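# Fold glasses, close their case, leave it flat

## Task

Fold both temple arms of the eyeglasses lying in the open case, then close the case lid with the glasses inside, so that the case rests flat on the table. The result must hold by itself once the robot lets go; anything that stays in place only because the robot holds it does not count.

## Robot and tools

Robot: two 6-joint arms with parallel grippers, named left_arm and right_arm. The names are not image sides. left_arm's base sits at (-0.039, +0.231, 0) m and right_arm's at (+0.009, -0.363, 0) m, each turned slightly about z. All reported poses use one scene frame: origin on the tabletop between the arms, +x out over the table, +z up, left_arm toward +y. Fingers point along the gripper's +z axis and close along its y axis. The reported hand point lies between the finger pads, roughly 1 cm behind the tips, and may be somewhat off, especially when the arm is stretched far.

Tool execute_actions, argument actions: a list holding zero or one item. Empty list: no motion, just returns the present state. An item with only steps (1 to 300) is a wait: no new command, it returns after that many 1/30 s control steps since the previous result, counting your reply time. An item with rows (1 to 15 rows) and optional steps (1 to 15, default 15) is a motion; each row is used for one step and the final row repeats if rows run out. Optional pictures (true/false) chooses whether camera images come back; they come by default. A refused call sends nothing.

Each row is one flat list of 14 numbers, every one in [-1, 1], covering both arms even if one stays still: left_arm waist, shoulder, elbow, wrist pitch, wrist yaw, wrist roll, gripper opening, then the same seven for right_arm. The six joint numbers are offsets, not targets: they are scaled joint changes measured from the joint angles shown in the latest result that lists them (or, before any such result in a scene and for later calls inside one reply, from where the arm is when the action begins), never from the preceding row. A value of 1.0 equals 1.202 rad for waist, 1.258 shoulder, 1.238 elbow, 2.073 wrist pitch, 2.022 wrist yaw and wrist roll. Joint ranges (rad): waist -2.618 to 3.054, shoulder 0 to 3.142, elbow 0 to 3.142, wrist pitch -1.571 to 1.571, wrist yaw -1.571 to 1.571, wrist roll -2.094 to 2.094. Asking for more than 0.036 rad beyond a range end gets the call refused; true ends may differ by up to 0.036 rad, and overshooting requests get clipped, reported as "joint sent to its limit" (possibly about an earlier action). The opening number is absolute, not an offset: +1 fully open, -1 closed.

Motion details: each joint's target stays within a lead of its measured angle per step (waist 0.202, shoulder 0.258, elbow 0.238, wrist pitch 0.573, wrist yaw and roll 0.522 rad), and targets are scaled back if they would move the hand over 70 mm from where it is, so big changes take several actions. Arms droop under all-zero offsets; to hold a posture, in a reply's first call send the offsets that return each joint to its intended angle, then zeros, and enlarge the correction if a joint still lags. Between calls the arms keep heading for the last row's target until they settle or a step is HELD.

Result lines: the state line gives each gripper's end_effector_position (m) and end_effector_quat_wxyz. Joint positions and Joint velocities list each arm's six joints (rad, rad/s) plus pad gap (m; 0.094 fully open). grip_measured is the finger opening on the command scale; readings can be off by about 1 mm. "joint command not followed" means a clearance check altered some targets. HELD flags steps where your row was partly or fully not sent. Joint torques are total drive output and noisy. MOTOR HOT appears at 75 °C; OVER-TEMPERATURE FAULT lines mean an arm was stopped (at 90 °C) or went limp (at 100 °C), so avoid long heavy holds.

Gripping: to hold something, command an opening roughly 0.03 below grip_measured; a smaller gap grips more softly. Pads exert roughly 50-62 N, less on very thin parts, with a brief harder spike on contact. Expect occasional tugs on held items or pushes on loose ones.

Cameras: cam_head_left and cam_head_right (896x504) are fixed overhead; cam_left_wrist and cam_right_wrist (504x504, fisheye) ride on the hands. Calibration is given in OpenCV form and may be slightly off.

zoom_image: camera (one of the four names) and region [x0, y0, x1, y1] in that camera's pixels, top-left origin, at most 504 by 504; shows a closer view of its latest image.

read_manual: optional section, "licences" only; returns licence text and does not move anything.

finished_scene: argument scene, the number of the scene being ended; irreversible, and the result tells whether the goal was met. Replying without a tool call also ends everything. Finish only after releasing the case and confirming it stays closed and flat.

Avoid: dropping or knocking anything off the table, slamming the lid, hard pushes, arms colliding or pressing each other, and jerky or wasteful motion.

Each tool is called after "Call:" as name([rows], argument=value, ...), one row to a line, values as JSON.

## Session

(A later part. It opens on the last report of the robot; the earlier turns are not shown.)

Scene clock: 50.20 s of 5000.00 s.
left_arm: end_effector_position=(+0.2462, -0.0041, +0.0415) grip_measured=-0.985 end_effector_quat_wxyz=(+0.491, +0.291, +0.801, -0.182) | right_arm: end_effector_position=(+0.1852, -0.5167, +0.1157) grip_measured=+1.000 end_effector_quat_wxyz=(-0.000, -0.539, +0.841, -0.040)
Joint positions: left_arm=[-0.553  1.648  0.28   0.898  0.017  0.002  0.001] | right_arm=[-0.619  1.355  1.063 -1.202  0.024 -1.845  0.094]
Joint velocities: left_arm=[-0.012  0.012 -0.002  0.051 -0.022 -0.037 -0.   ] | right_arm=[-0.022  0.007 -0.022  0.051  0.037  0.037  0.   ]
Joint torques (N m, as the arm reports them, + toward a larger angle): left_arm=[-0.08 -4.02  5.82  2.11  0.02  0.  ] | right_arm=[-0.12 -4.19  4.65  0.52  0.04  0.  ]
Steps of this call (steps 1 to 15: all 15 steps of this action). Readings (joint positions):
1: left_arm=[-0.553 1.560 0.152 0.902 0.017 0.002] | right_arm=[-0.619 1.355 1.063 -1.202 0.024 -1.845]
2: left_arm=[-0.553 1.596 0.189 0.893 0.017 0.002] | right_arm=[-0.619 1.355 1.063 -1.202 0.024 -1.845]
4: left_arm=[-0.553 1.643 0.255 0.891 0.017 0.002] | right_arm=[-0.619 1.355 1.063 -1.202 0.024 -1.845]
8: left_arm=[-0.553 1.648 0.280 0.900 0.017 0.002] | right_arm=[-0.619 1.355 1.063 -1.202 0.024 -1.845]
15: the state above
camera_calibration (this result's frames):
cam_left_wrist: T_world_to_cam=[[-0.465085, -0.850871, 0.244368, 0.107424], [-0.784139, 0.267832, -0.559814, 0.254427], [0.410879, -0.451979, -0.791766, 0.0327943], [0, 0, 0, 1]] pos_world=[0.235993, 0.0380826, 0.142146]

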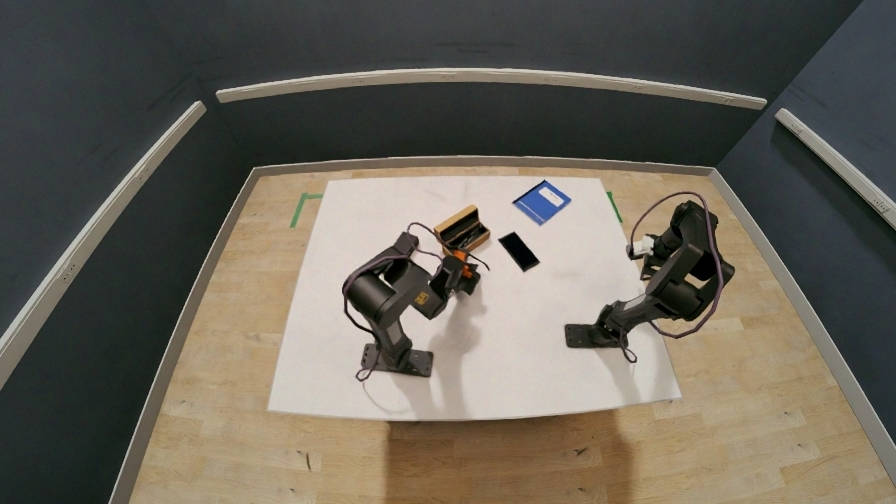

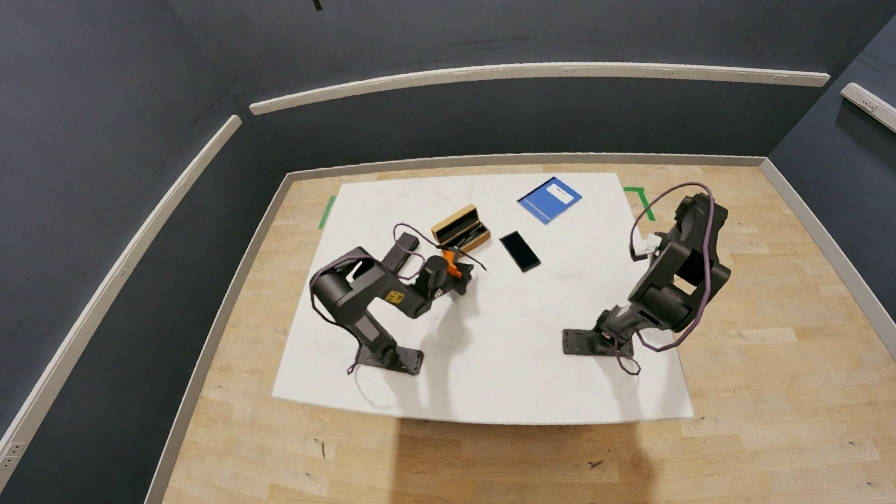

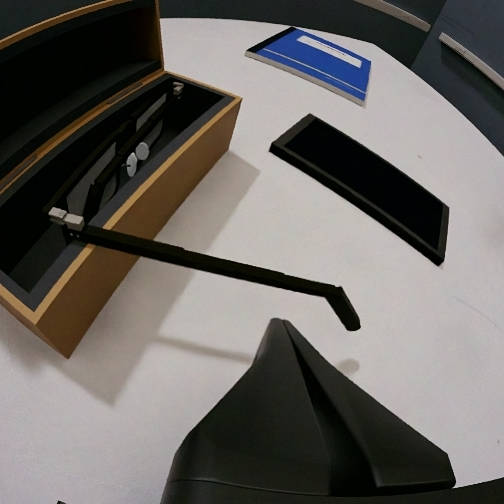

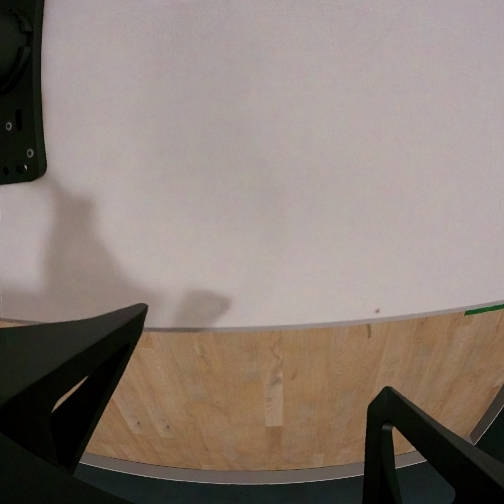

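Call:
execute_actions([
  {"rows":[[0.04,0.05,0.02,0,0,0,-1,0,0,0,0,0,0,1],[0.04,0.05,0.02,0,0,0,-1,0,0,0,0,0,0,1],[0.04,0.05,0.02,0,0,0,-1,0,0,0,0,0,0,1],[0.04,0.08,0.07,0,0,0,-1,0,0,0,0,0,0,1],[0.04,0.1,0.1,0,0,0,-1,0,0,0,0,0,0,1],[0.04,0.12,0.12,0,0,0,-1,0,0,0,0,0,0,1],[0.04,0.14,0.15,0,0,0,-1,0,0,0,0,0,0,1]]},
])

Call:
execute_actions([
  {"rows":[[0,0,0.01,0.03,0,0,-1,0,0,0,0,0,0,1],[0,0,0.01,0.04,0,0,-1,0,0,0,0,0,0,1],[0,0,0.01,0.06,0,0,-1,0,0,0,0,0,0,1],[0,0,0.01,0.08,0,0,-1,0,0,0,0,0,0,1],[0,0,0.01,0.1,0,0,-1,0,0,0,0,0,0,1],[0,0,0.01,0.12,0,0,-1,0,0,0,0,0,0,1]]},
])

Scene clock: 57.37 s of 5000.00 s.
left_arm: end_effector_position=(+0.2902, -0.0198, +0.0361) grip_measured=-0.985 end_effector_quat_wxyz=(+0.496, +0.275, +0.805, -0.174) | right_arm: end_effector_position=(+0.1852, -0.5167, +0.1157) grip_measured=+1.000 end_effector_quat_wxyz=(-0.000, -0.539, +0.841, -0.040)
Joint positions: left_arm=[-0.514  1.814  0.447  0.903  0.02   0.002  0.001] | right_arm=[-0.619  1.355  1.063 -1.202  0.024 -1.845  0.094]
Joint velocities: left_arm=[-0.002  0.007  0.002  0.037 -0.037  0.051  0.   ] | right_arm=[-0.022  0.017  0.022 -0.051  0.081 -0.066  0.   ]
Joint torques (N m, as the arm reports them, + toward a larger angle): left_arm=[ 0.85 -5.61  6.15  2.21 -0.01 -0.01] | right_arm=[-0.06 -4.19  4.51  0.52  0.06 -0.03]
Steps of this call (steps 1 to 15: the robot went on to your last target; steps 16 to 90: nothing new was sent; then 3.67 s passed at rest; steps 91 to 105: all 15 steps of this action). Readings (joint positions):
91: left_arm=[-0.548 1.654 0.280 0.903 0.020 0.002] | right_arm=[-0.619 1.355 1.063 -1.202 0.024 -1.845]
92: left_arm=[-0.538 1.669 0.282 0.908 0.020 0.002] | right_arm=[-0.619 1.355 1.063 -1.202 0.024 -1.845]
94: left_arm=[-0.519 1.699 0.290 0.904 0.020 0.002] | right_arm=[-0.619 1.355 1.063 -1.202 0.024 -1.845]
98: left_arm=[-0.514 1.798 0.405 0.894 0.020 0.002] | right_arm=[-0.619 1.355 1.063 -1.202 0.024 -1.845]
105: the state above
camera_calibration (this result's frames):
cam_left_wrist: T_world_to_cam=[[-0.434722, -0.866149, 0.246582, 0.106673], [-0.791065, 0.236415, -0.564203, 0.291628], [0.430388, -0.440334, -0.787955, -0.0022461], [0, 0, 0, 1]] pos_world=[0.278037, 0.0224607, 0.136464]

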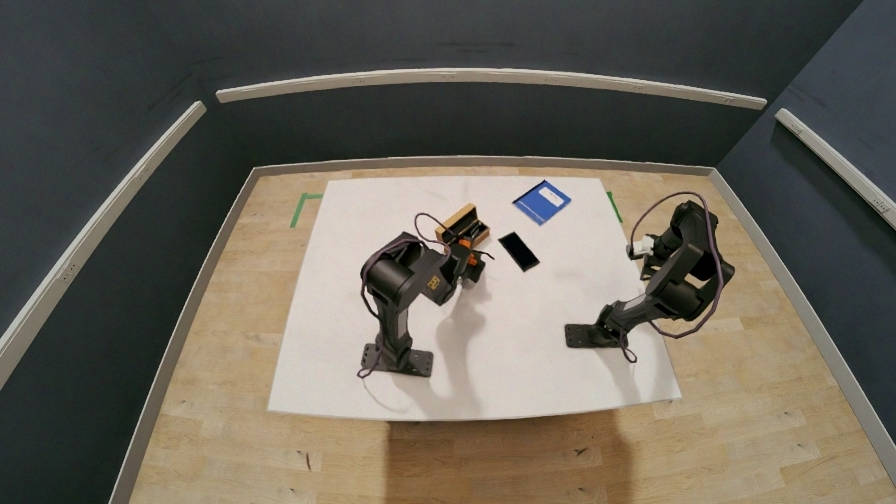

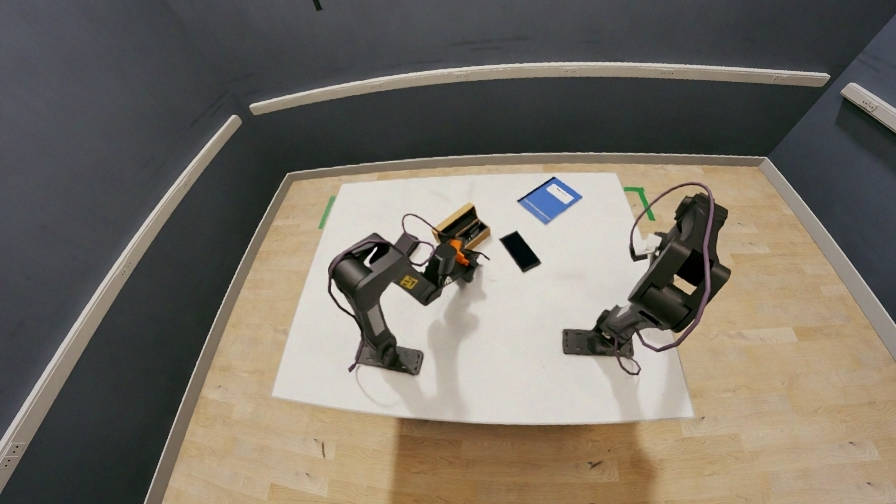

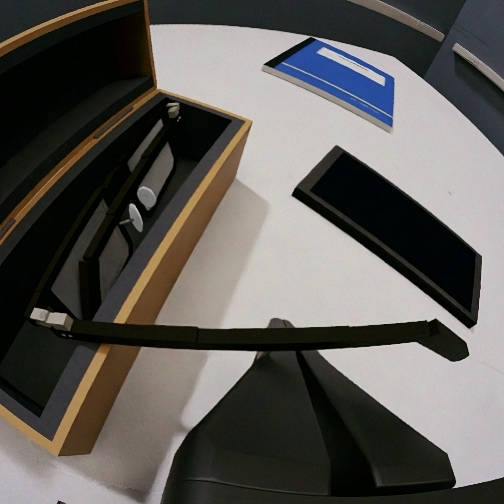

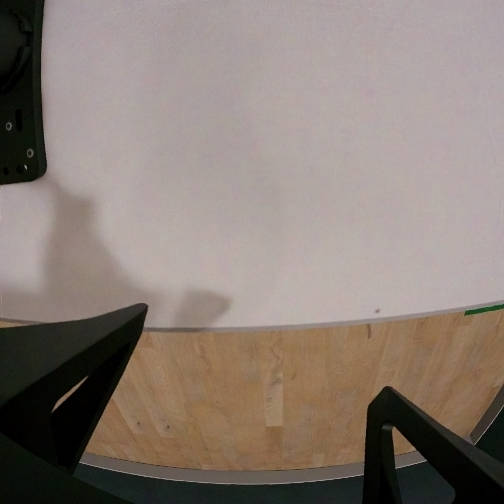

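Scene clock: 57.87 s of 5000.00 s.
left_arm: end_effector_position=(+0.3056, -0.0314, +0.0887) grip_measured=-0.985 end_effector_quat_wxyz=(+0.584, +0.256, +0.743, -0.203) | right_arm: end_effector_position=(+0.1852, -0.5167, +0.1157) grip_measured=+1.000 end_effector_quat_wxyz=(-0.000, -0.539, +0.841, -0.040)
Joint positions: left_arm=[-0.514  1.814  0.447  1.129  0.02   0.002  0.001] | right_arm=[-0.619  1.355  1.063 -1.202  0.024 -1.845  0.094]
Joint velocities: left_arm=[-0.022  0.007 -0.012  0.139 -0.037 -0.11  -0.001] | right_arm=[-0.002  0.007 -0.002  0.007 -0.007  0.007  0.   ]
Joint torques (N m, as the arm reports them, + toward a larger angle): left_arm=[ 0.   -6.43  5.65  2.45  0.02 -0.01] | right_arm=[-0.04 -4.07  4.43  0.53  0.05 -0.03]
Steps of this call (steps 1 to 15: all 15 steps of this action). Readings (joint positions):
1: left_arm=[-0.514 1.814 0.447 0.909 0.020 0.002] | right_arm=[-0.619 1.355 1.063 -1.202 0.024 -1.845]
2: left_arm=[-0.514 1.814 0.447 0.917 0.020 0.002] | right_arm=[-0.619 1.355 1.063 -1.202 0.024 -1.845]
4: left_arm=[-0.514 1.814 0.447 0.953 0.020 0.002] | right_arm=[-0.619 1.355 1.063 -1.202 0.024 -1.845]
8: left_arm=[-0.514 1.814 0.447 1.060 0.020 0.002] | right_arm=[-0.619 1.355 1.063 -1.202 0.024 -1.845]
15: the state above
camera_calibration (this result's frames):
cam_left_wrist: T_world_to_cam=[[-0.482359, -0.830301, 0.279158, 0.103152], [-0.674409, 0.14863, -0.723244, 0.311931], [0.559019, -0.53713, -0.631656, -0.0287327], [0, 0, 0, 1]] pos_world=[0.276188, 0.023852, 0.178657]

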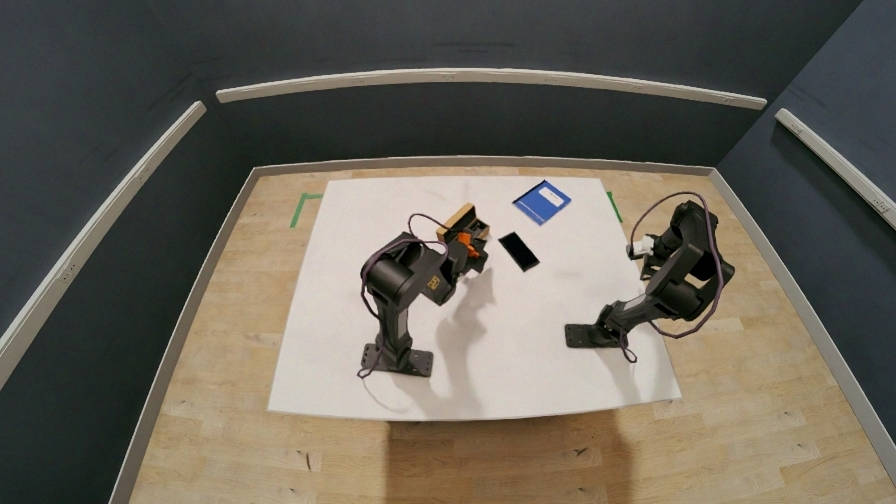

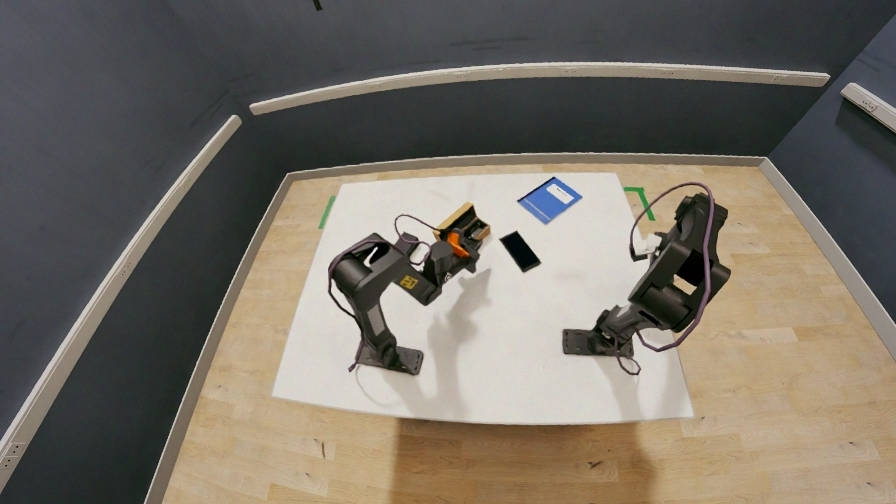

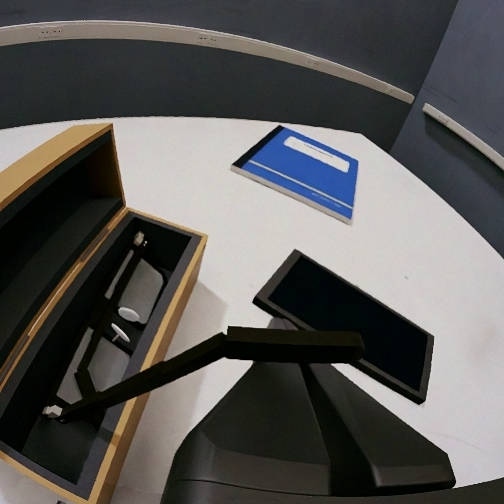

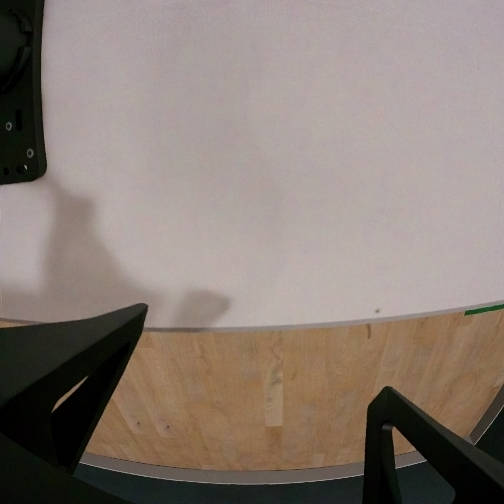

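Working. Swing toward the case.

Call:
execute_actions([
  {"rows":[[0.02,0,0.01,0.01,0,0,-1,0,0,0,0,0,0,1],[0.03,0,0.01,0.01,0,0,-1,0,0,0,0,0,0,1],[0.04,0,0.01,0.01,0,0,-1,0,0,0,0,0,0,1],[0.05,0,0.01,0.01,0,0,-1,0,0,0,0,0,0,1],[0.06,0,0.01,0.01,0,0,-1,0,0,0,0,0,0,1],[0.07,0,0.01,0.01,0,0,-1,0,0,0,0,0,0,1],[0.08,0,0.01,0.01,0,0,-1,0,0,0,0,0,0,1],[0.09,0,0.01,0.01,0,0,-1,0,0,0,0,0,0,1],[0.1,0,0.01,0.01,0,0,-1,0,0,0,0,0,0,1]]},
])

Scene clock: 61.87 s of 5000.00 s.
left_arm: end_effector_position=(+0.3338, +0.0091, +0.0919) grip_measured=-0.985 end_effector_quat_wxyz=(+0.600, +0.212, +0.752, -0.171) | right_arm: end_effector_position=(+0.1852, -0.5167, +0.1157) grip_measured=+1.000 end_effector_quat_wxyz=(-0.000, -0.539, +0.841, -0.040)
Joint positions: left_arm=[-0.4    1.814  0.447  1.142  0.021  0.002  0.001] | right_arm=[-0.619  1.355  1.063 -1.202  0.024 -1.845  0.094]
Joint velocities: left_arm=[-0.007 -0.012 -0.002  0.007 -0.007 -0.022 -0.   ] | right_arm=[-0.012 -0.017 -0.017 -0.037 -0.022 -0.066  0.   ]
Joint torques (N m, as the arm reports them, + toward a larger angle): left_arm=[ 0.51 -6.5   5.68  2.42 -0.02 -0.01] | right_arm=[-0.12 -4.22  4.32  0.47  0.07  0.02]
Steps of this call (steps 1 to 30: the robot went on to your last target; steps 31 to 90: nothing new was sent; then 0.50 s passed at rest; steps 91 to 105: all 15 steps of this action). Readings (joint positions):
91: left_arm=[-0.513 1.814 0.447 1.141 0.020 0.002] | right_arm=[-0.619 1.355 1.063 -1.202 0.024 -1.845]
92: left_arm=[-0.509 1.814 0.447 1.141 0.020 0.002] | right_arm=[-0.619 1.355 1.063 -1.202 0.024 -1.845]
94: left_arm=[-0.490 1.814 0.447 1.142 0.021 0.002] | right_arm=[-0.619 1.355 1.063 -1.202 0.024 -1.845]
98: left_arm=[-0.436 1.814 0.447 1.142 0.021 0.002] | right_arm=[-0.619 1.355 1.063 -1.202 0.024 -1.845]
105: the state above
camera_calibration (this result's frames):
cam_left_wrist: T_world_to_cam=[[-0.388576, -0.877583, 0.280815, 0.118438], [-0.678582, 0.0663865, -0.731518, 0.330206], [0.623326, -0.474806, -0.621308, -0.0437362], [0, 0, 0, 1]] pos_world=[0.297356, 0.0612521, 0.181119]

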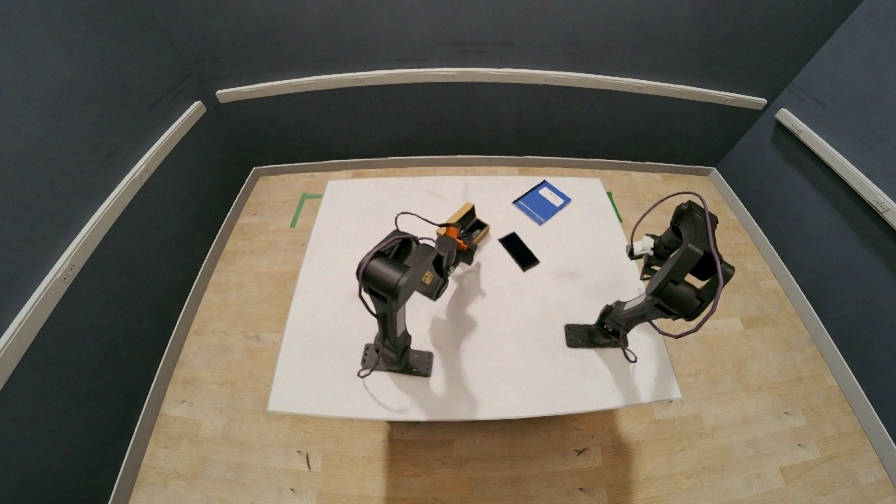

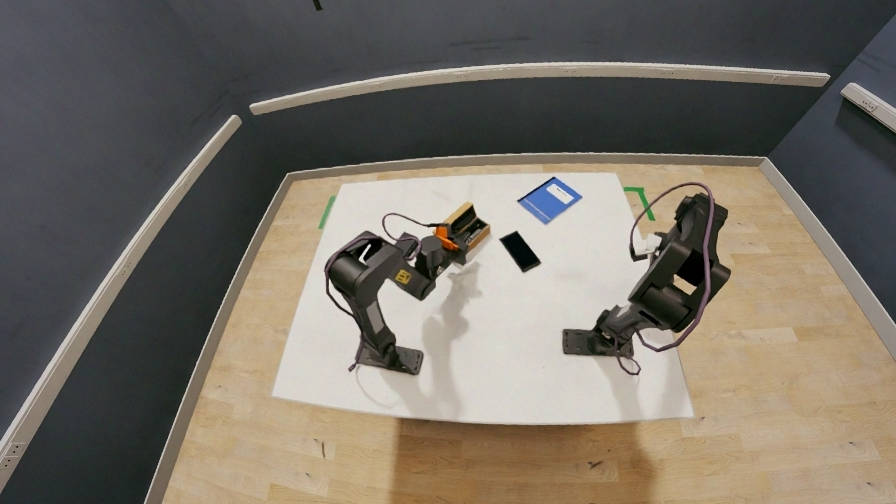

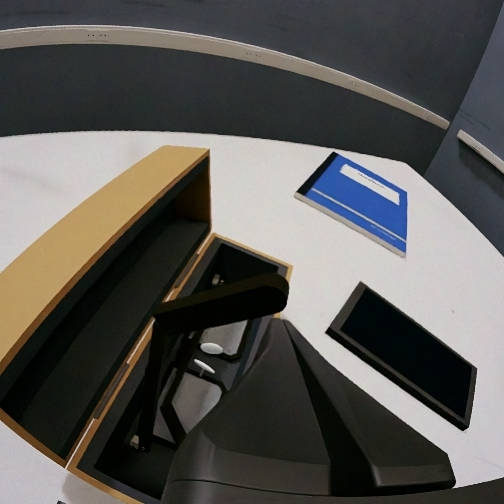

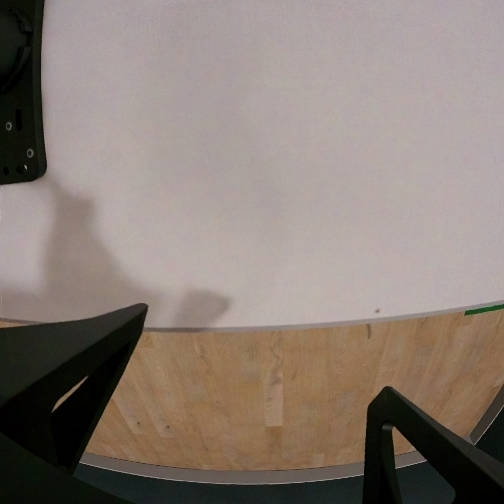

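Call:
execute_actions([
  {"rows":[[-0.01,-0.05,-0.04,0,0,0,-1,0,0,0,0,0,0,1],[-0.01,-0.1,-0.08,0,0,0,-1,0,0,0,0,0,0,1],[-0.01,-0.15,-0.13,0,0,0,-1,0,0,0,0,0,0,1],[-0.01,-0.2,-0.18,0,0,0,-1,0,0,0,0,0,0,1],[-0.01,-0.24,-0.23,0,0,0,-1,0,0,0,0,0,0,1]]},
], pictures=false)

Call:
execute_actions([
  {"rows":[[0.07,-0.25,0,-0.1,0,0,-1,0,0,0,0,0,0,1]]},
])

Call:
zoom_image(camera="cam_head_right", region=[400, 180, 540, 290])

Scene clock: 66.17 s of 5000.00 s.
left_arm: end_effector_position=(+0.2730, +0.0448, +0.1094) grip_measured=-0.985 end_effector_quat_wxyz=(+0.612, +0.210, +0.743, -0.174) | right_arm: end_effector_position=(+0.1852, -0.5167, +0.1157) grip_measured=+1.000 end_effector_quat_wxyz=(-0.000, -0.539, +0.841, -0.040)
Joint positions: left_arm=[-0.4    1.519  0.175  1.151  0.021  0.002  0.001] | right_arm=[-0.619  1.355  1.063 -1.202  0.024 -1.845  0.094]
Joint velocities: left_arm=[ 0.007 -0.002  0.002 -0.11  -0.007  0.022 -0.001] | right_arm=[ 0.002  0.012  0.002  0.007  0.022 -0.022  0.   ]
Joint torques (N m, as the arm reports them, + toward a larger angle): left_arm=[-1.06 -4.29  3.69  2.27  0.01  0.01] | right_arm=[-0.11 -4.26  4.49  0.52  0.06 -0.03]
Steps of this call (steps 1 to 15: the robot went on to your last target; steps 16 to 90: nothing new was sent; then 0.80 s passed at rest; steps 91 to 105: all 15 steps of this action). Readings (joint positions):
91: left_arm=[-0.400 1.808 0.444 1.141 0.021 0.002] | right_arm=[-0.619 1.355 1.063 -1.202 0.024 -1.845]
92: left_arm=[-0.400 1.786 0.426 1.139 0.021 0.002] | right_arm=[-0.619 1.355 1.063 -1.202 0.024 -1.845]
94: left_arm=[-0.400 1.687 0.345 1.139 0.021 0.002] | right_arm=[-0.619 1.355 1.063 -1.202 0.024 -1.845]
98: left_arm=[-0.400 1.520 0.185 1.156 0.021 0.002] | right_arm=[-0.619 1.355 1.063 -1.202 0.024 -1.845]
105: the state above

Scene clock: 66.67 s of 5000.00 s.
left_arm: end_effector_position=(+0.2740, +0.0746, +0.1696) grip_measured=-0.985 end_effector_quat_wxyz=(+0.666, +0.173, +0.708, -0.162) | right_arm: end_effector_position=(+0.1852, -0.5167, +0.1157) grip_measured=+1.000 end_effector_quat_wxyz=(-0.000, -0.539, +0.841, -0.040)
Joint positions: left_arm=[-0.324  1.205  0.17   0.974  0.022  0.002  0.001] | right_arm=[-0.619  1.355  1.063 -1.202  0.024 -1.845  0.094]
Joint velocities: left_arm=[-0.007 -0.002 -0.012 -0.066 -0.007  0.066 -0.001] | right_arm=[-0.022  0.027 -0.017 -0.007  0.037  0.081  0.   ]
Joint torques (N m, as the arm reports them, + toward a larger angle): left_arm=[ 0.74 -2.25  6.75  2.16  0.02 -0.02] | right_arm=[-0.09 -4.23  4.57  0.54  0.04 -0.02]
Steps of this call (steps 1 to 15: all 15 steps of this action). Readings (joint positions):
1: left_arm=[-0.389 1.480 0.175 1.105 0.027 0.002] | right_arm=[-0.619 1.355 1.063 -1.202 0.024 -1.845]
2: left_arm=[-0.366 1.402 0.170 1.045 0.028 0.002] | right_arm=[-0.619 1.355 1.063 -1.202 0.024 -1.845]
4: left_arm=[-0.332 1.266 0.170 1.017 0.023 0.002] | right_arm=[-0.619 1.355 1.063 -1.202 0.024 -1.845]
8: left_arm=[-0.324 1.205 0.170 1.016 0.022 0.002] | right_arm=[-0.619 1.355 1.063 -1.202 0.024 -1.845]
15: the state above
camera_calibration (this result's frames):
cam_left_wrist: T_world_to_cam=[[-0.36424, -0.883397, 0.294855, 0.122303], [-0.568401, -0.0399275, -0.821782, 0.335135], [0.737732, -0.466922, -0.487581, 0.0183324], [0, 0, 0, 1]] pos_world=[0.221514, 0.129983, 0.248285]

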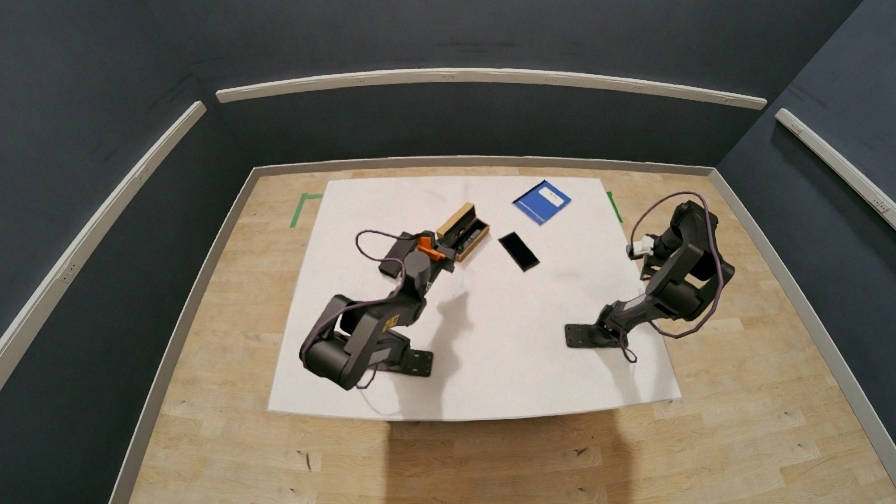

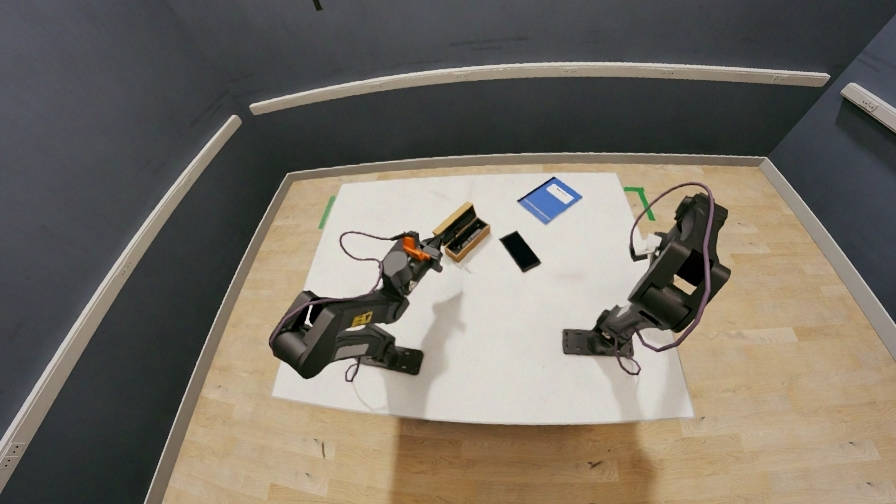

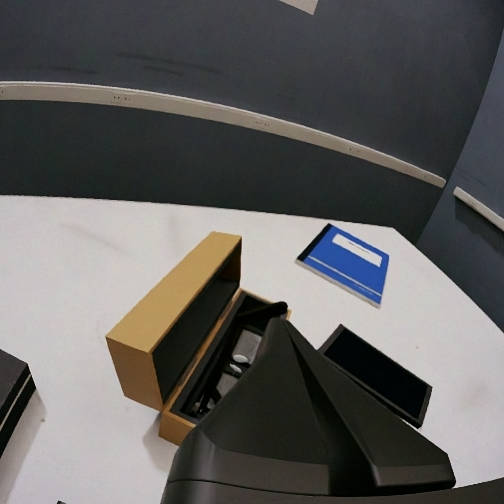

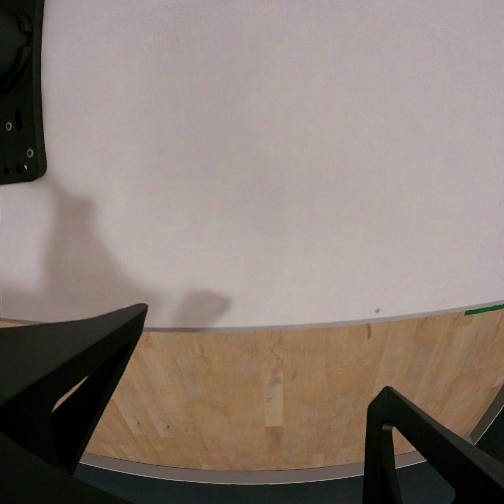

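Region (400, 180, 540, 290) of cam_head_right's 896x504 image, scaled by 3.600, with more detail than that image has; it fills the top 396 rows of this view, and the rest is white.

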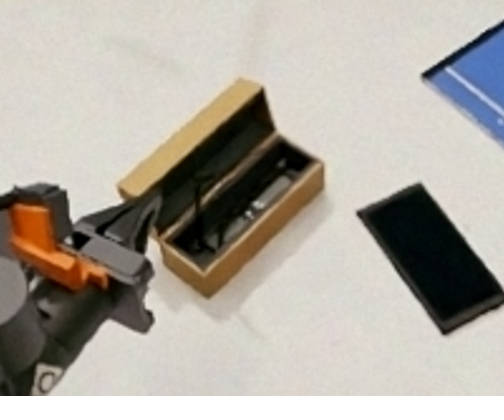

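Call:
execute_actions([
  {"rows":[[-0.03,0.1,0.03,0.04,0,0,-1,0,0,0,0,0,0,1],[-0.03,0.15,0.05,0.06,0,0,-1,0,0,0,0,0,0,1],[-0.03,0.2,0.08,0.08,0,0,-1,0,0,0,0,0,0,1],[-0.03,0.25,0.1,0.1,0,0,-1,0,0,0,0,0,0,1],[-0.03,0.3,0.13,0.11,0,0,-1,0,0,0,0,0,0,1],[-0.03,0.34,0.16,0.12,0,0,-1,0,0,0,0,0,0,1],[-0.03,0.38,0.19,0.13,0,0,-1,0,0,0,0,0,0,1],[-0.03,0.41,0.22,0.13,0,0,-1,0,0,0,0,0,0,1],[-0.03,0.44,0.25,0.14,0,0,-1,0,0,0,0,0,0,1],[-0.03,0.47,0.28,0.14,0,0,-1,0,0,0,0,0,0,1],[-0.03,0.51,0.31,0.14,0,0,-1,0,0,0,0,0,0,1]]},
])

Call:
zoom_image(camera="cam_head_right", region=[400, 180, 540, 290])

Scene clock: 74.73 s of 5000.00 s.
left_arm: end_effector_position=(+0.3670, +0.0163, +0.1332) grip_measured=-0.985 end_effector_quat_wxyz=(+0.658, +0.182, +0.711, -0.168) | right_arm: end_effector_position=(+0.1852, -0.5167, +0.1157) grip_measured=+1.000 end_effector_quat_wxyz=(-0.000, -0.539, +0.841, -0.040)
Joint positions: left_arm=[-0.35   1.839  0.532  1.23   0.02   0.002  0.001] | right_arm=[-0.619  1.355  1.063 -1.202  0.024 -1.845  0.094]
Joint velocities: left_arm=[-0.002  0.046  0.022  0.154  0.007 -0.037  0.   ] | right_arm=[-0.012 -0.022  0.022 -0.022 -0.007  0.051  0.   ]
Joint torques (N m, as the arm reports them, + toward a larger angle): left_arm=[-1.   -6.59  6.76  2.49  0.04  0.02] | right_arm=[-0.1  -4.19  4.47  0.53  0.07  0.03]
Steps of this call (steps 1 to 15: the robot went on to your last target; steps 16 to 90: nothing new was sent; then 4.57 s passed at rest; steps 91 to 105: all 15 steps of this action). Readings (joint positions):
91: left_arm=[-0.328 1.224 0.170 0.987 0.020 0.002] | right_arm=[-0.619 1.355 1.063 -1.202 0.024 -1.845]
92: left_arm=[-0.336 1.269 0.179 1.018 0.020 0.002] | right_arm=[-0.619 1.355 1.063 -1.202 0.024 -1.845]
94: left_arm=[-0.347 1.399 0.223 1.069 0.020 0.002] | right_arm=[-0.619 1.355 1.063 -1.202 0.024 -1.845]
98: left_arm=[-0.350 1.644 0.354 1.150 0.020 0.002] | right_arm=[-0.619 1.355 1.063 -1.202 0.024 -1.845]
105: the state above
camera_calibration (this result's frames):
cam_left_wrist: T_world_to_cam=[[-0.381498, -0.876438, 0.293795, 0.121728], [-0.579951, -0.0205543, -0.814392, 0.358718], [0.719803, -0.481076, -0.50045, -0.0867287], [0, 0, 0, 1]] pos_world=[0.316905, 0.0723373, 0.21297]

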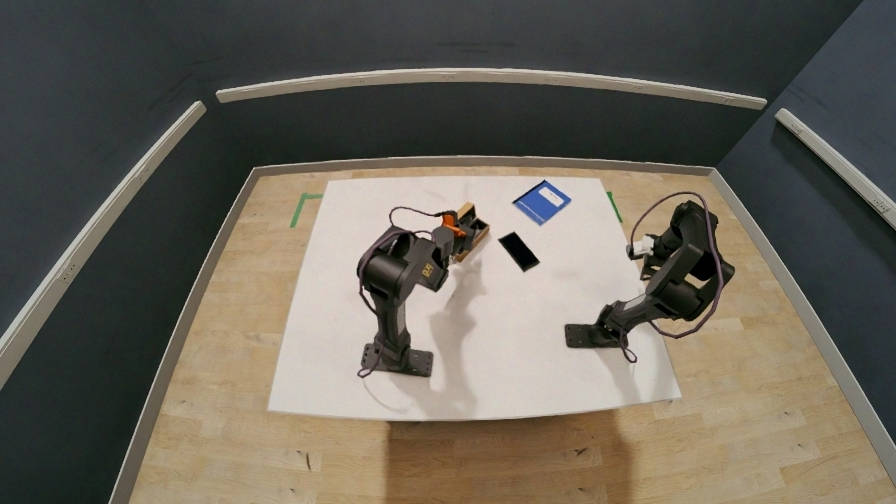

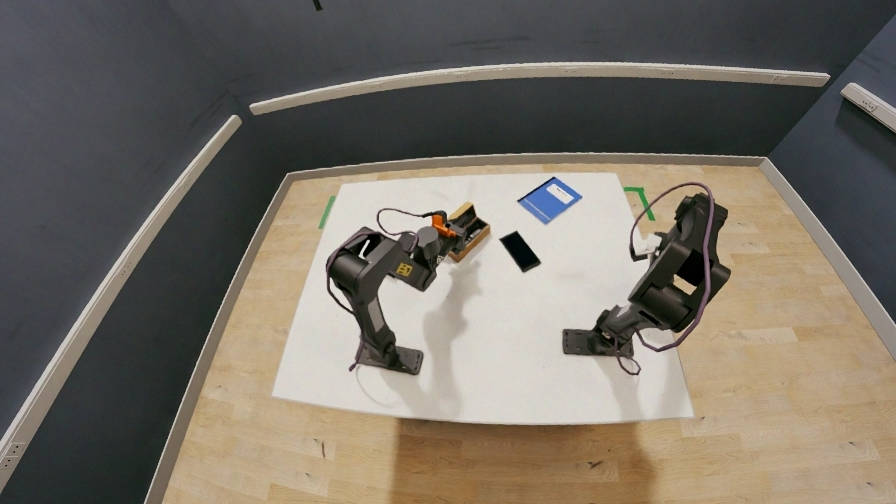

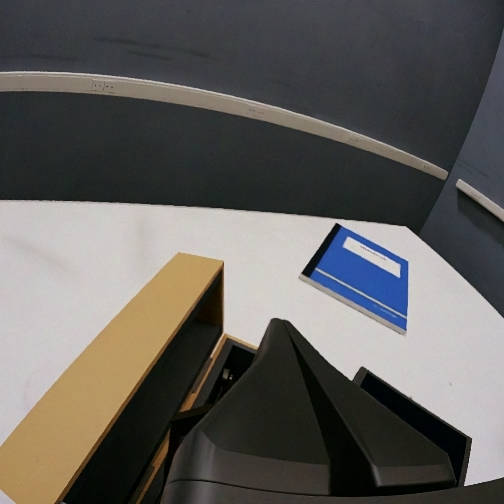

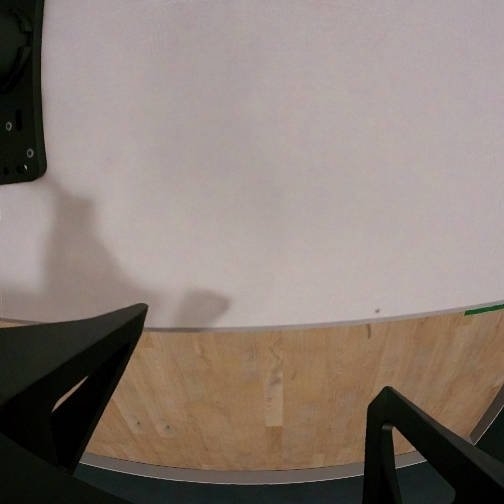

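Region (400, 180, 540, 290) of cam_head_right's 896x504 image, scaled by 3.600, with more detail than that image has; it fills the top 396 rows of this view, and the rest is white.

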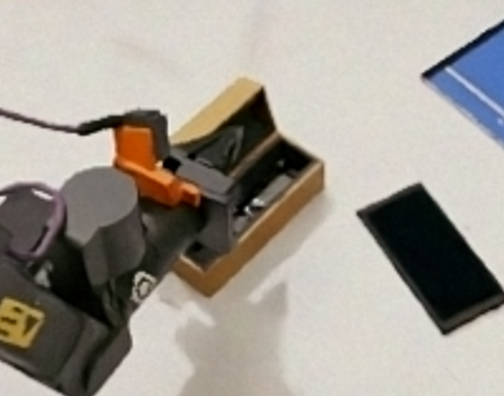

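Call:
execute_actions([
  {"rows":[[0,0.02,0.04,0,0,0,-1,0,0,0,0,0,0,1],[0,0.035,0.06,-0.01,0,0,-1,0,0,0,0,0,0,1],[0,0.05,0.08,-0.02,0,0,-1,0,0,0,0,0,0,1],[0,0.065,0.1,-0.03,0,0,-1,0,0,0,0,0,0,1],[0,0.08,0.12,-0.04,0,0,-1,0,0,0,0,0,0,1],[0,0.095,0.14,-0.055,0,0,-1,0,0,0,0,0,0,1]]},
])

Call:
zoom_image(camera="cam_head_right", region=[400, 180, 540, 290])

Scene clock: 78.73 s of 5000.00 s.
left_arm: end_effector_position=(+0.3991, -0.0005, +0.1252) grip_measured=-0.985 end_effector_quat_wxyz=(+0.652, +0.184, +0.717, -0.167) | right_arm: end_effector_position=(+0.1852, -0.5167, +0.1157) grip_measured=+1.000 end_effector_quat_wxyz=(-0.000, -0.539, +0.841, -0.040)
Joint positions: left_arm=[-0.35   1.948  0.684  1.169  0.021  0.002  0.001] | right_arm=[-0.619  1.355  1.063 -1.202  0.024 -1.845  0.094]
Joint velocities: left_arm=[-0.007  0.002  0.007  0.007 -0.037 -0.007 -0.   ] | right_arm=[ 0.002 -0.027 -0.007 -0.066 -0.037 -0.022  0.   ]
Joint torques (N m, as the arm reports them, + toward a larger angle): left_arm=[ 0.   -7.38  7.01  1.82  0.02  0.  ] | right_arm=[-0.14 -4.29  4.46  0.47  0.04  0.  ]
Steps of this call (steps 1 to 30: the robot went on to your last target; steps 31 to 90: nothing new was sent; then 0.50 s passed at rest; steps 91 to 105: all 15 steps of this action). Readings (joint positions):
91: left_arm=[-0.350 1.841 0.535 1.255 0.020 0.002] | right_arm=[-0.619 1.355 1.063 -1.202 0.024 -1.845]
92: left_arm=[-0.350 1.848 0.546 1.252 0.020 0.002] | right_arm=[-0.619 1.355 1.063 -1.202 0.024 -1.845]
94: left_arm=[-0.350 1.876 0.588 1.238 0.020 0.002] | right_arm=[-0.619 1.355 1.063 -1.202 0.024 -1.845]
98: left_arm=[-0.350 1.940 0.676 1.186 0.020 0.002] | right_arm=[-0.619 1.355 1.063 -1.202 0.024 -1.845]
105: the state above
camera_calibration (this result's frames):
cam_left_wrist: T_world_to_cam=[[-0.377167, -0.878718, 0.292575, 0.12002], [-0.592841, -0.0136363, -0.805204, 0.374395], [0.711537, -0.477147, -0.515797, -0.116736], [0, 0, 0, 1]] pos_world=[0.350287, 0.0548694, 0.206137]

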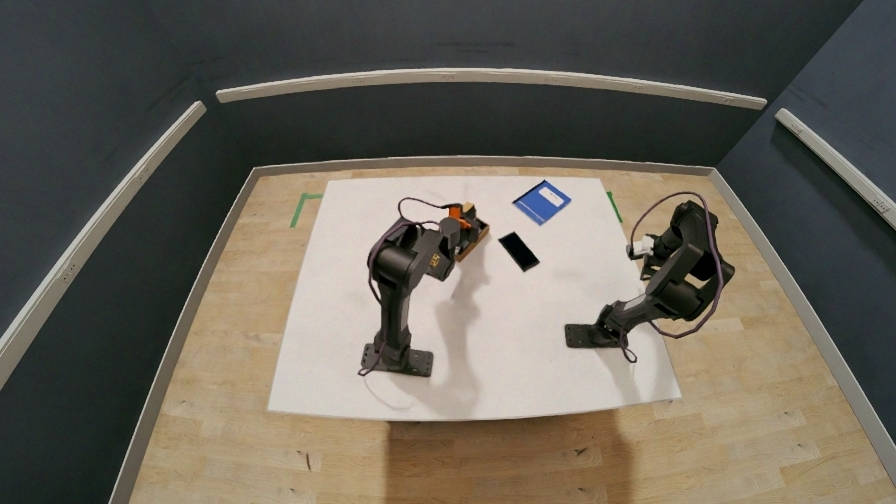

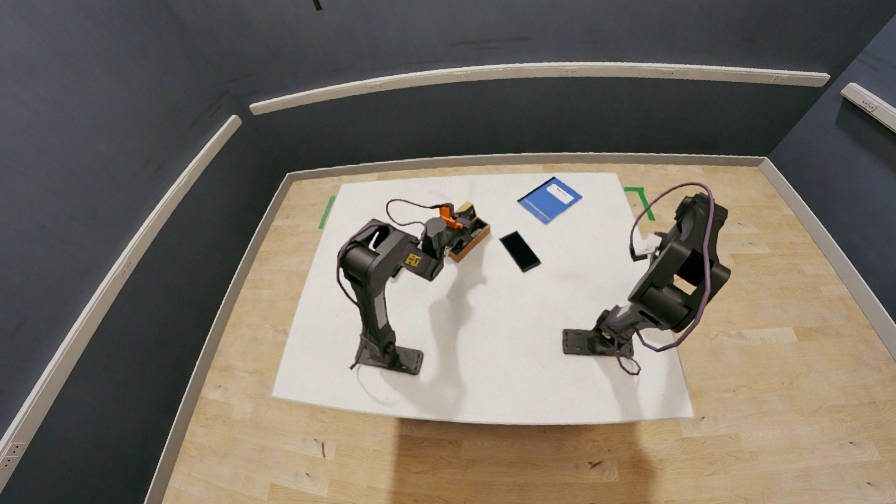

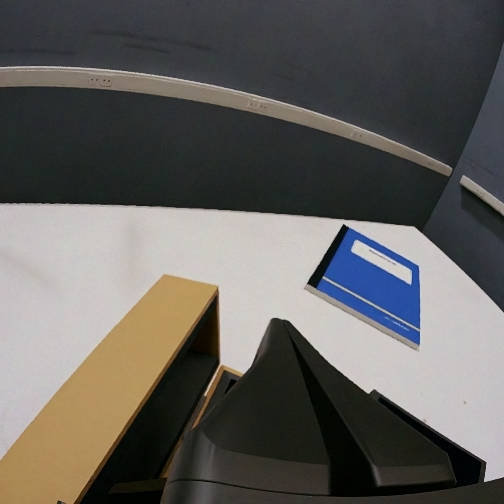

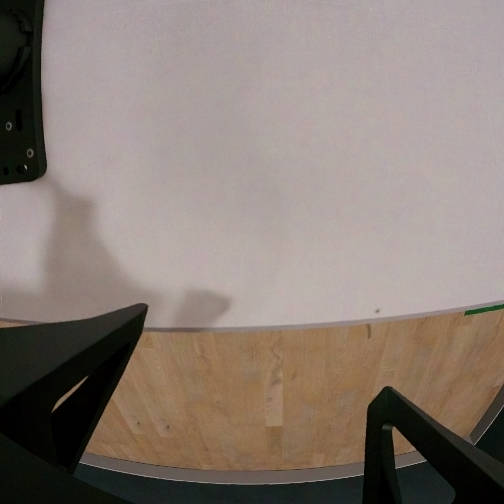

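Region (400, 180, 540, 290) of cam_head_right's 896x504 image, scaled by 3.600, with more detail than that image has; it fills the top 396 rows of this view, and the rest is white.

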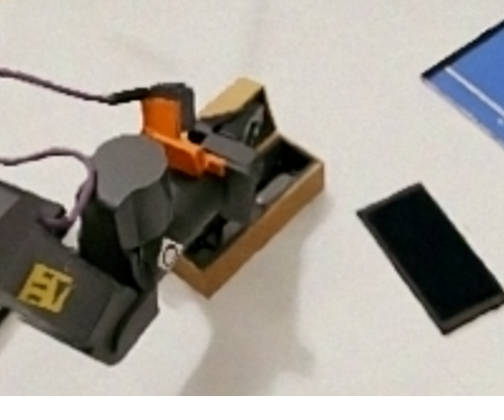

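Call:
execute_actions([
  {"rows":[[0,-0.32,0.1,-0.2,0,0,-1,0,0,0,0,0,0,1]]},
], pictures=false)

Call:
execute_actions([
  {"rows":[[0,0,0.39,-0.71,0,0,-1,0,0,0,0,0,0,1]]},
], pictures=false)

Call:
execute_actions([
  {"steps":30},
])

Scene clock: 83.77 s of 5000.00 s.
left_arm: end_effector_position=(+0.3864, +0.0060, +0.2875) grip_measured=-0.985 end_effector_quat_wxyz=(+0.715, +0.169, +0.653, -0.182) | right_arm: end_effector_position=(+0.1852, -0.5167, +0.1157) grip_measured=+1.000 end_effector_quat_wxyz=(-0.000, -0.539, +0.841, -0.040)
Joint positions: left_arm=[-0.35   1.535  0.812  0.813  0.022  0.003  0.001] | right_arm=[-0.619  1.355  1.063 -1.202  0.024 -1.845  0.094]
Joint velocities: left_arm=[-0.012  0.095 -0.017 -0.344 -0.022 -0.007  0.   ] | right_arm=[-0.002 -0.002  0.017 -0.081 -0.007 -0.051  0.   ]
Joint torques (N m, as the arm reports them, + toward a larger angle): left_arm=[ 0.03 -6.06  6.93  2.24  0.03 -0.02] | right_arm=[ 0.03 -4.09  4.37  0.5   0.02  0.  ]
Steps of this call (steps 1 to 15: the robot went on to your last target; steps 16 to 90: nothing new was sent; then 1.53 s passed at rest; steps 91 to 105: all 15 steps of this action). Readings (joint positions):
91: left_arm=[-0.350 1.917 0.696 1.105 0.022 0.003] | right_arm=[-0.619 1.355 1.063 -1.202 0.024 -1.845]
92: left_arm=[-0.350 1.862 0.711 1.011 0.022 0.003] | right_arm=[-0.619 1.355 1.063 -1.202 0.024 -1.845]
94: left_arm=[-0.350 1.742 0.738 0.924 0.022 0.003] | right_arm=[-0.619 1.355 1.063 -1.202 0.024 -1.845]
98: left_arm=[-0.350 1.548 0.798 0.870 0.022 0.003] | right_arm=[-0.619 1.355 1.063 -1.202 0.024 -1.845]
105: the state above

Scene clock: 84.27 s of 5000.00 s.
left_arm: end_effector_position=(+0.3581, +0.0207, +0.2207) grip_measured=-0.985 end_effector_quat_wxyz=(+0.402, +0.222, +0.882, -0.108) | right_arm: end_effector_position=(+0.1852, -0.5167, +0.1157) grip_measured=+1.000 end_effector_quat_wxyz=(-0.000, -0.539, +0.841, -0.040)
Joint positions: left_arm=[-0.35   1.531  1.294 -0.476  0.022  0.003  0.001] | right_arm=[-0.619  1.355  1.063 -1.202  0.024 -1.845  0.094]
Joint velocities: left_arm=[ 0.002  0.129 -0.007 -1.297 -0.051  0.037 -0.001] | right_arm=[ 0.012  0.002 -0.002  0.007 -0.007  0.007  0.   ]
Joint torques (N m, as the arm reports them, + toward a larger angle): left_arm=[-0.02 -6.9   7.75  2.18  0.03  0.01] | right_arm=[ 0.   -4.16  4.52  0.52  0.08 -0.01]
Steps of this call (steps 1 to 15: all 15 steps of this action). Readings (joint positions):
1: left_arm=[-0.350 1.537 0.847 0.720 0.022 0.003] | right_arm=[-0.619 1.355 1.063 -1.202 0.024 -1.845]
2: left_arm=[-0.350 1.546 0.913 0.589 0.022 0.003] | right_arm=[-0.619 1.355 1.063 -1.202 0.024 -1.845]
4: left_arm=[-0.350 1.558 1.062 0.352 0.022 0.003] | right_arm=[-0.619 1.355 1.063 -1.202 0.024 -1.845]
8: left_arm=[-0.350 1.538 1.279 -0.027 0.022 0.003] | right_arm=[-0.619 1.355 1.063 -1.202 0.024 -1.845]
15: the state above

Scene clock: 85.27 s of 5000.00 s.
left_arm: end_effector_position=(+0.3327, +0.0340, +0.1899) grip_measured=-0.985 end_effector_quat_wxyz=(+0.325, +0.229, +0.913, -0.090) | right_arm: end_effector_position=(+0.1852, -0.5167, +0.1157) grip_measured=+1.000 end_effector_quat_wxyz=(-0.000, -0.539, +0.841, -0.040)
Joint positions: left_arm=[-0.35   1.537  1.294 -0.64   0.022  0.003  0.001] | right_arm=[-0.619  1.355  1.063 -1.202  0.024 -1.845  0.094]
Joint velocities: left_arm=[-0.037 -0.002 -0.012 -0.051 -0.022 -0.051  0.   ] | right_arm=[-0.017 -0.012  0.007 -0.051 -0.007  0.037  0.   ]
Joint torques (N m, as the arm reports them, + toward a larger angle): left_arm=[ 0.01 -6.76  7.57  1.6   0.03 -0.01] | right_arm=[-0.02 -4.13  4.44  0.53  0.07 -0.02]
Steps of this call (steps 1 to 30: the robot went on to your last target). Readings (joint positions):
1: left_arm=[-0.350 1.535 1.294 -0.515 0.022 0.003] | right_arm=[-0.619 1.355 1.063 -1.202 0.024 -1.845]
2: left_arm=[-0.350 1.537 1.294 -0.545 0.022 0.003] | right_arm=[-0.619 1.355 1.063 -1.202 0.024 -1.845]
4: left_arm=[-0.350 1.537 1.294 -0.586 0.022 0.003] | right_arm=[-0.619 1.355 1.063 -1.202 0.024 -1.845]
8: left_arm=[-0.350 1.537 1.294 -0.621 0.022 0.003] | right_arm=[-0.619 1.355 1.063 -1.202 0.024 -1.845]
30: the state above
All arms were judged still, so your last target was given up. Only a new action makes them travel on or press farther. Fingers that are still opening or closing keep moving.
camera_calibration (this result's frames):
cam_left_wrist: T_world_to_cam=[[-0.213233, -0.964581, 0.155291, 0.080816], [-0.962994, 0.180685, -0.199989, 0.389212], [0.164847, -0.192189, -0.967414, 0.238304], [0, 0, 0, 1]] pos_world=[0.352757, 0.0534282, 0.295826]

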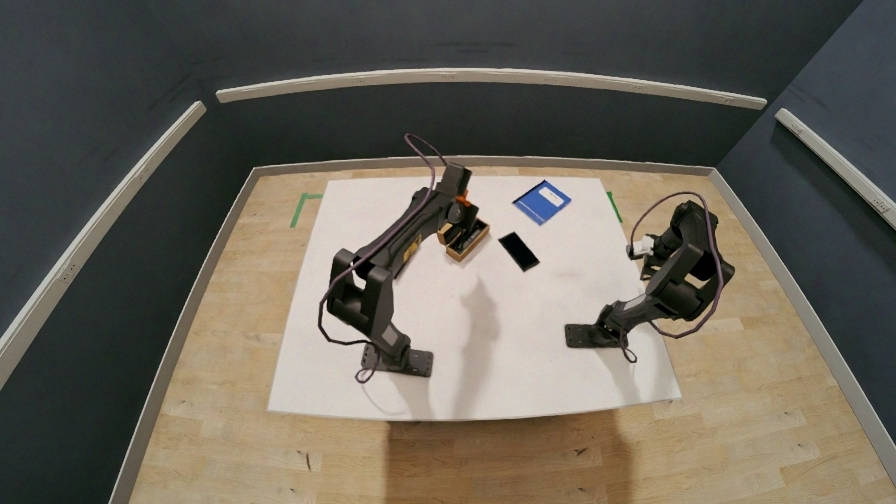

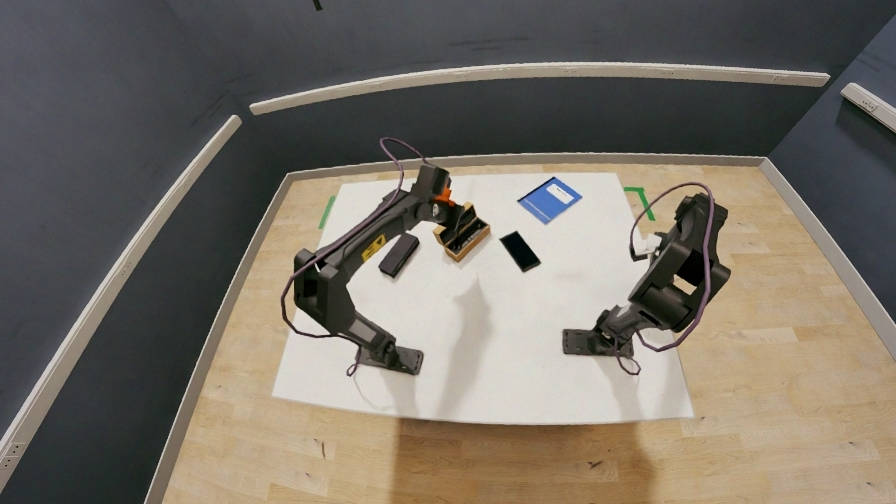

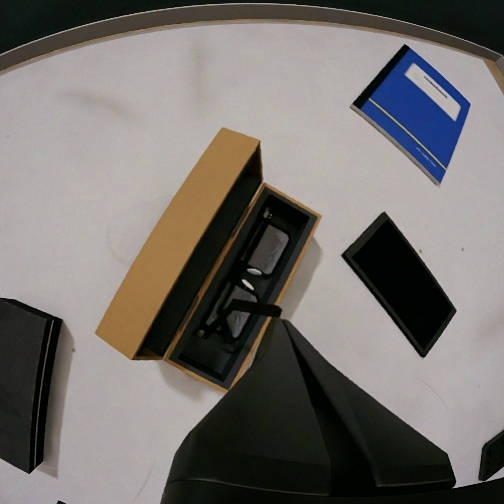

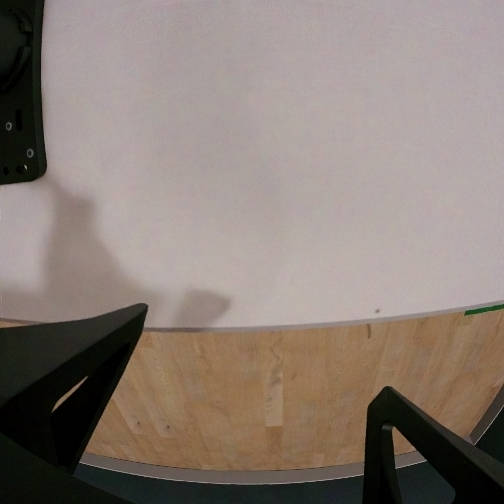

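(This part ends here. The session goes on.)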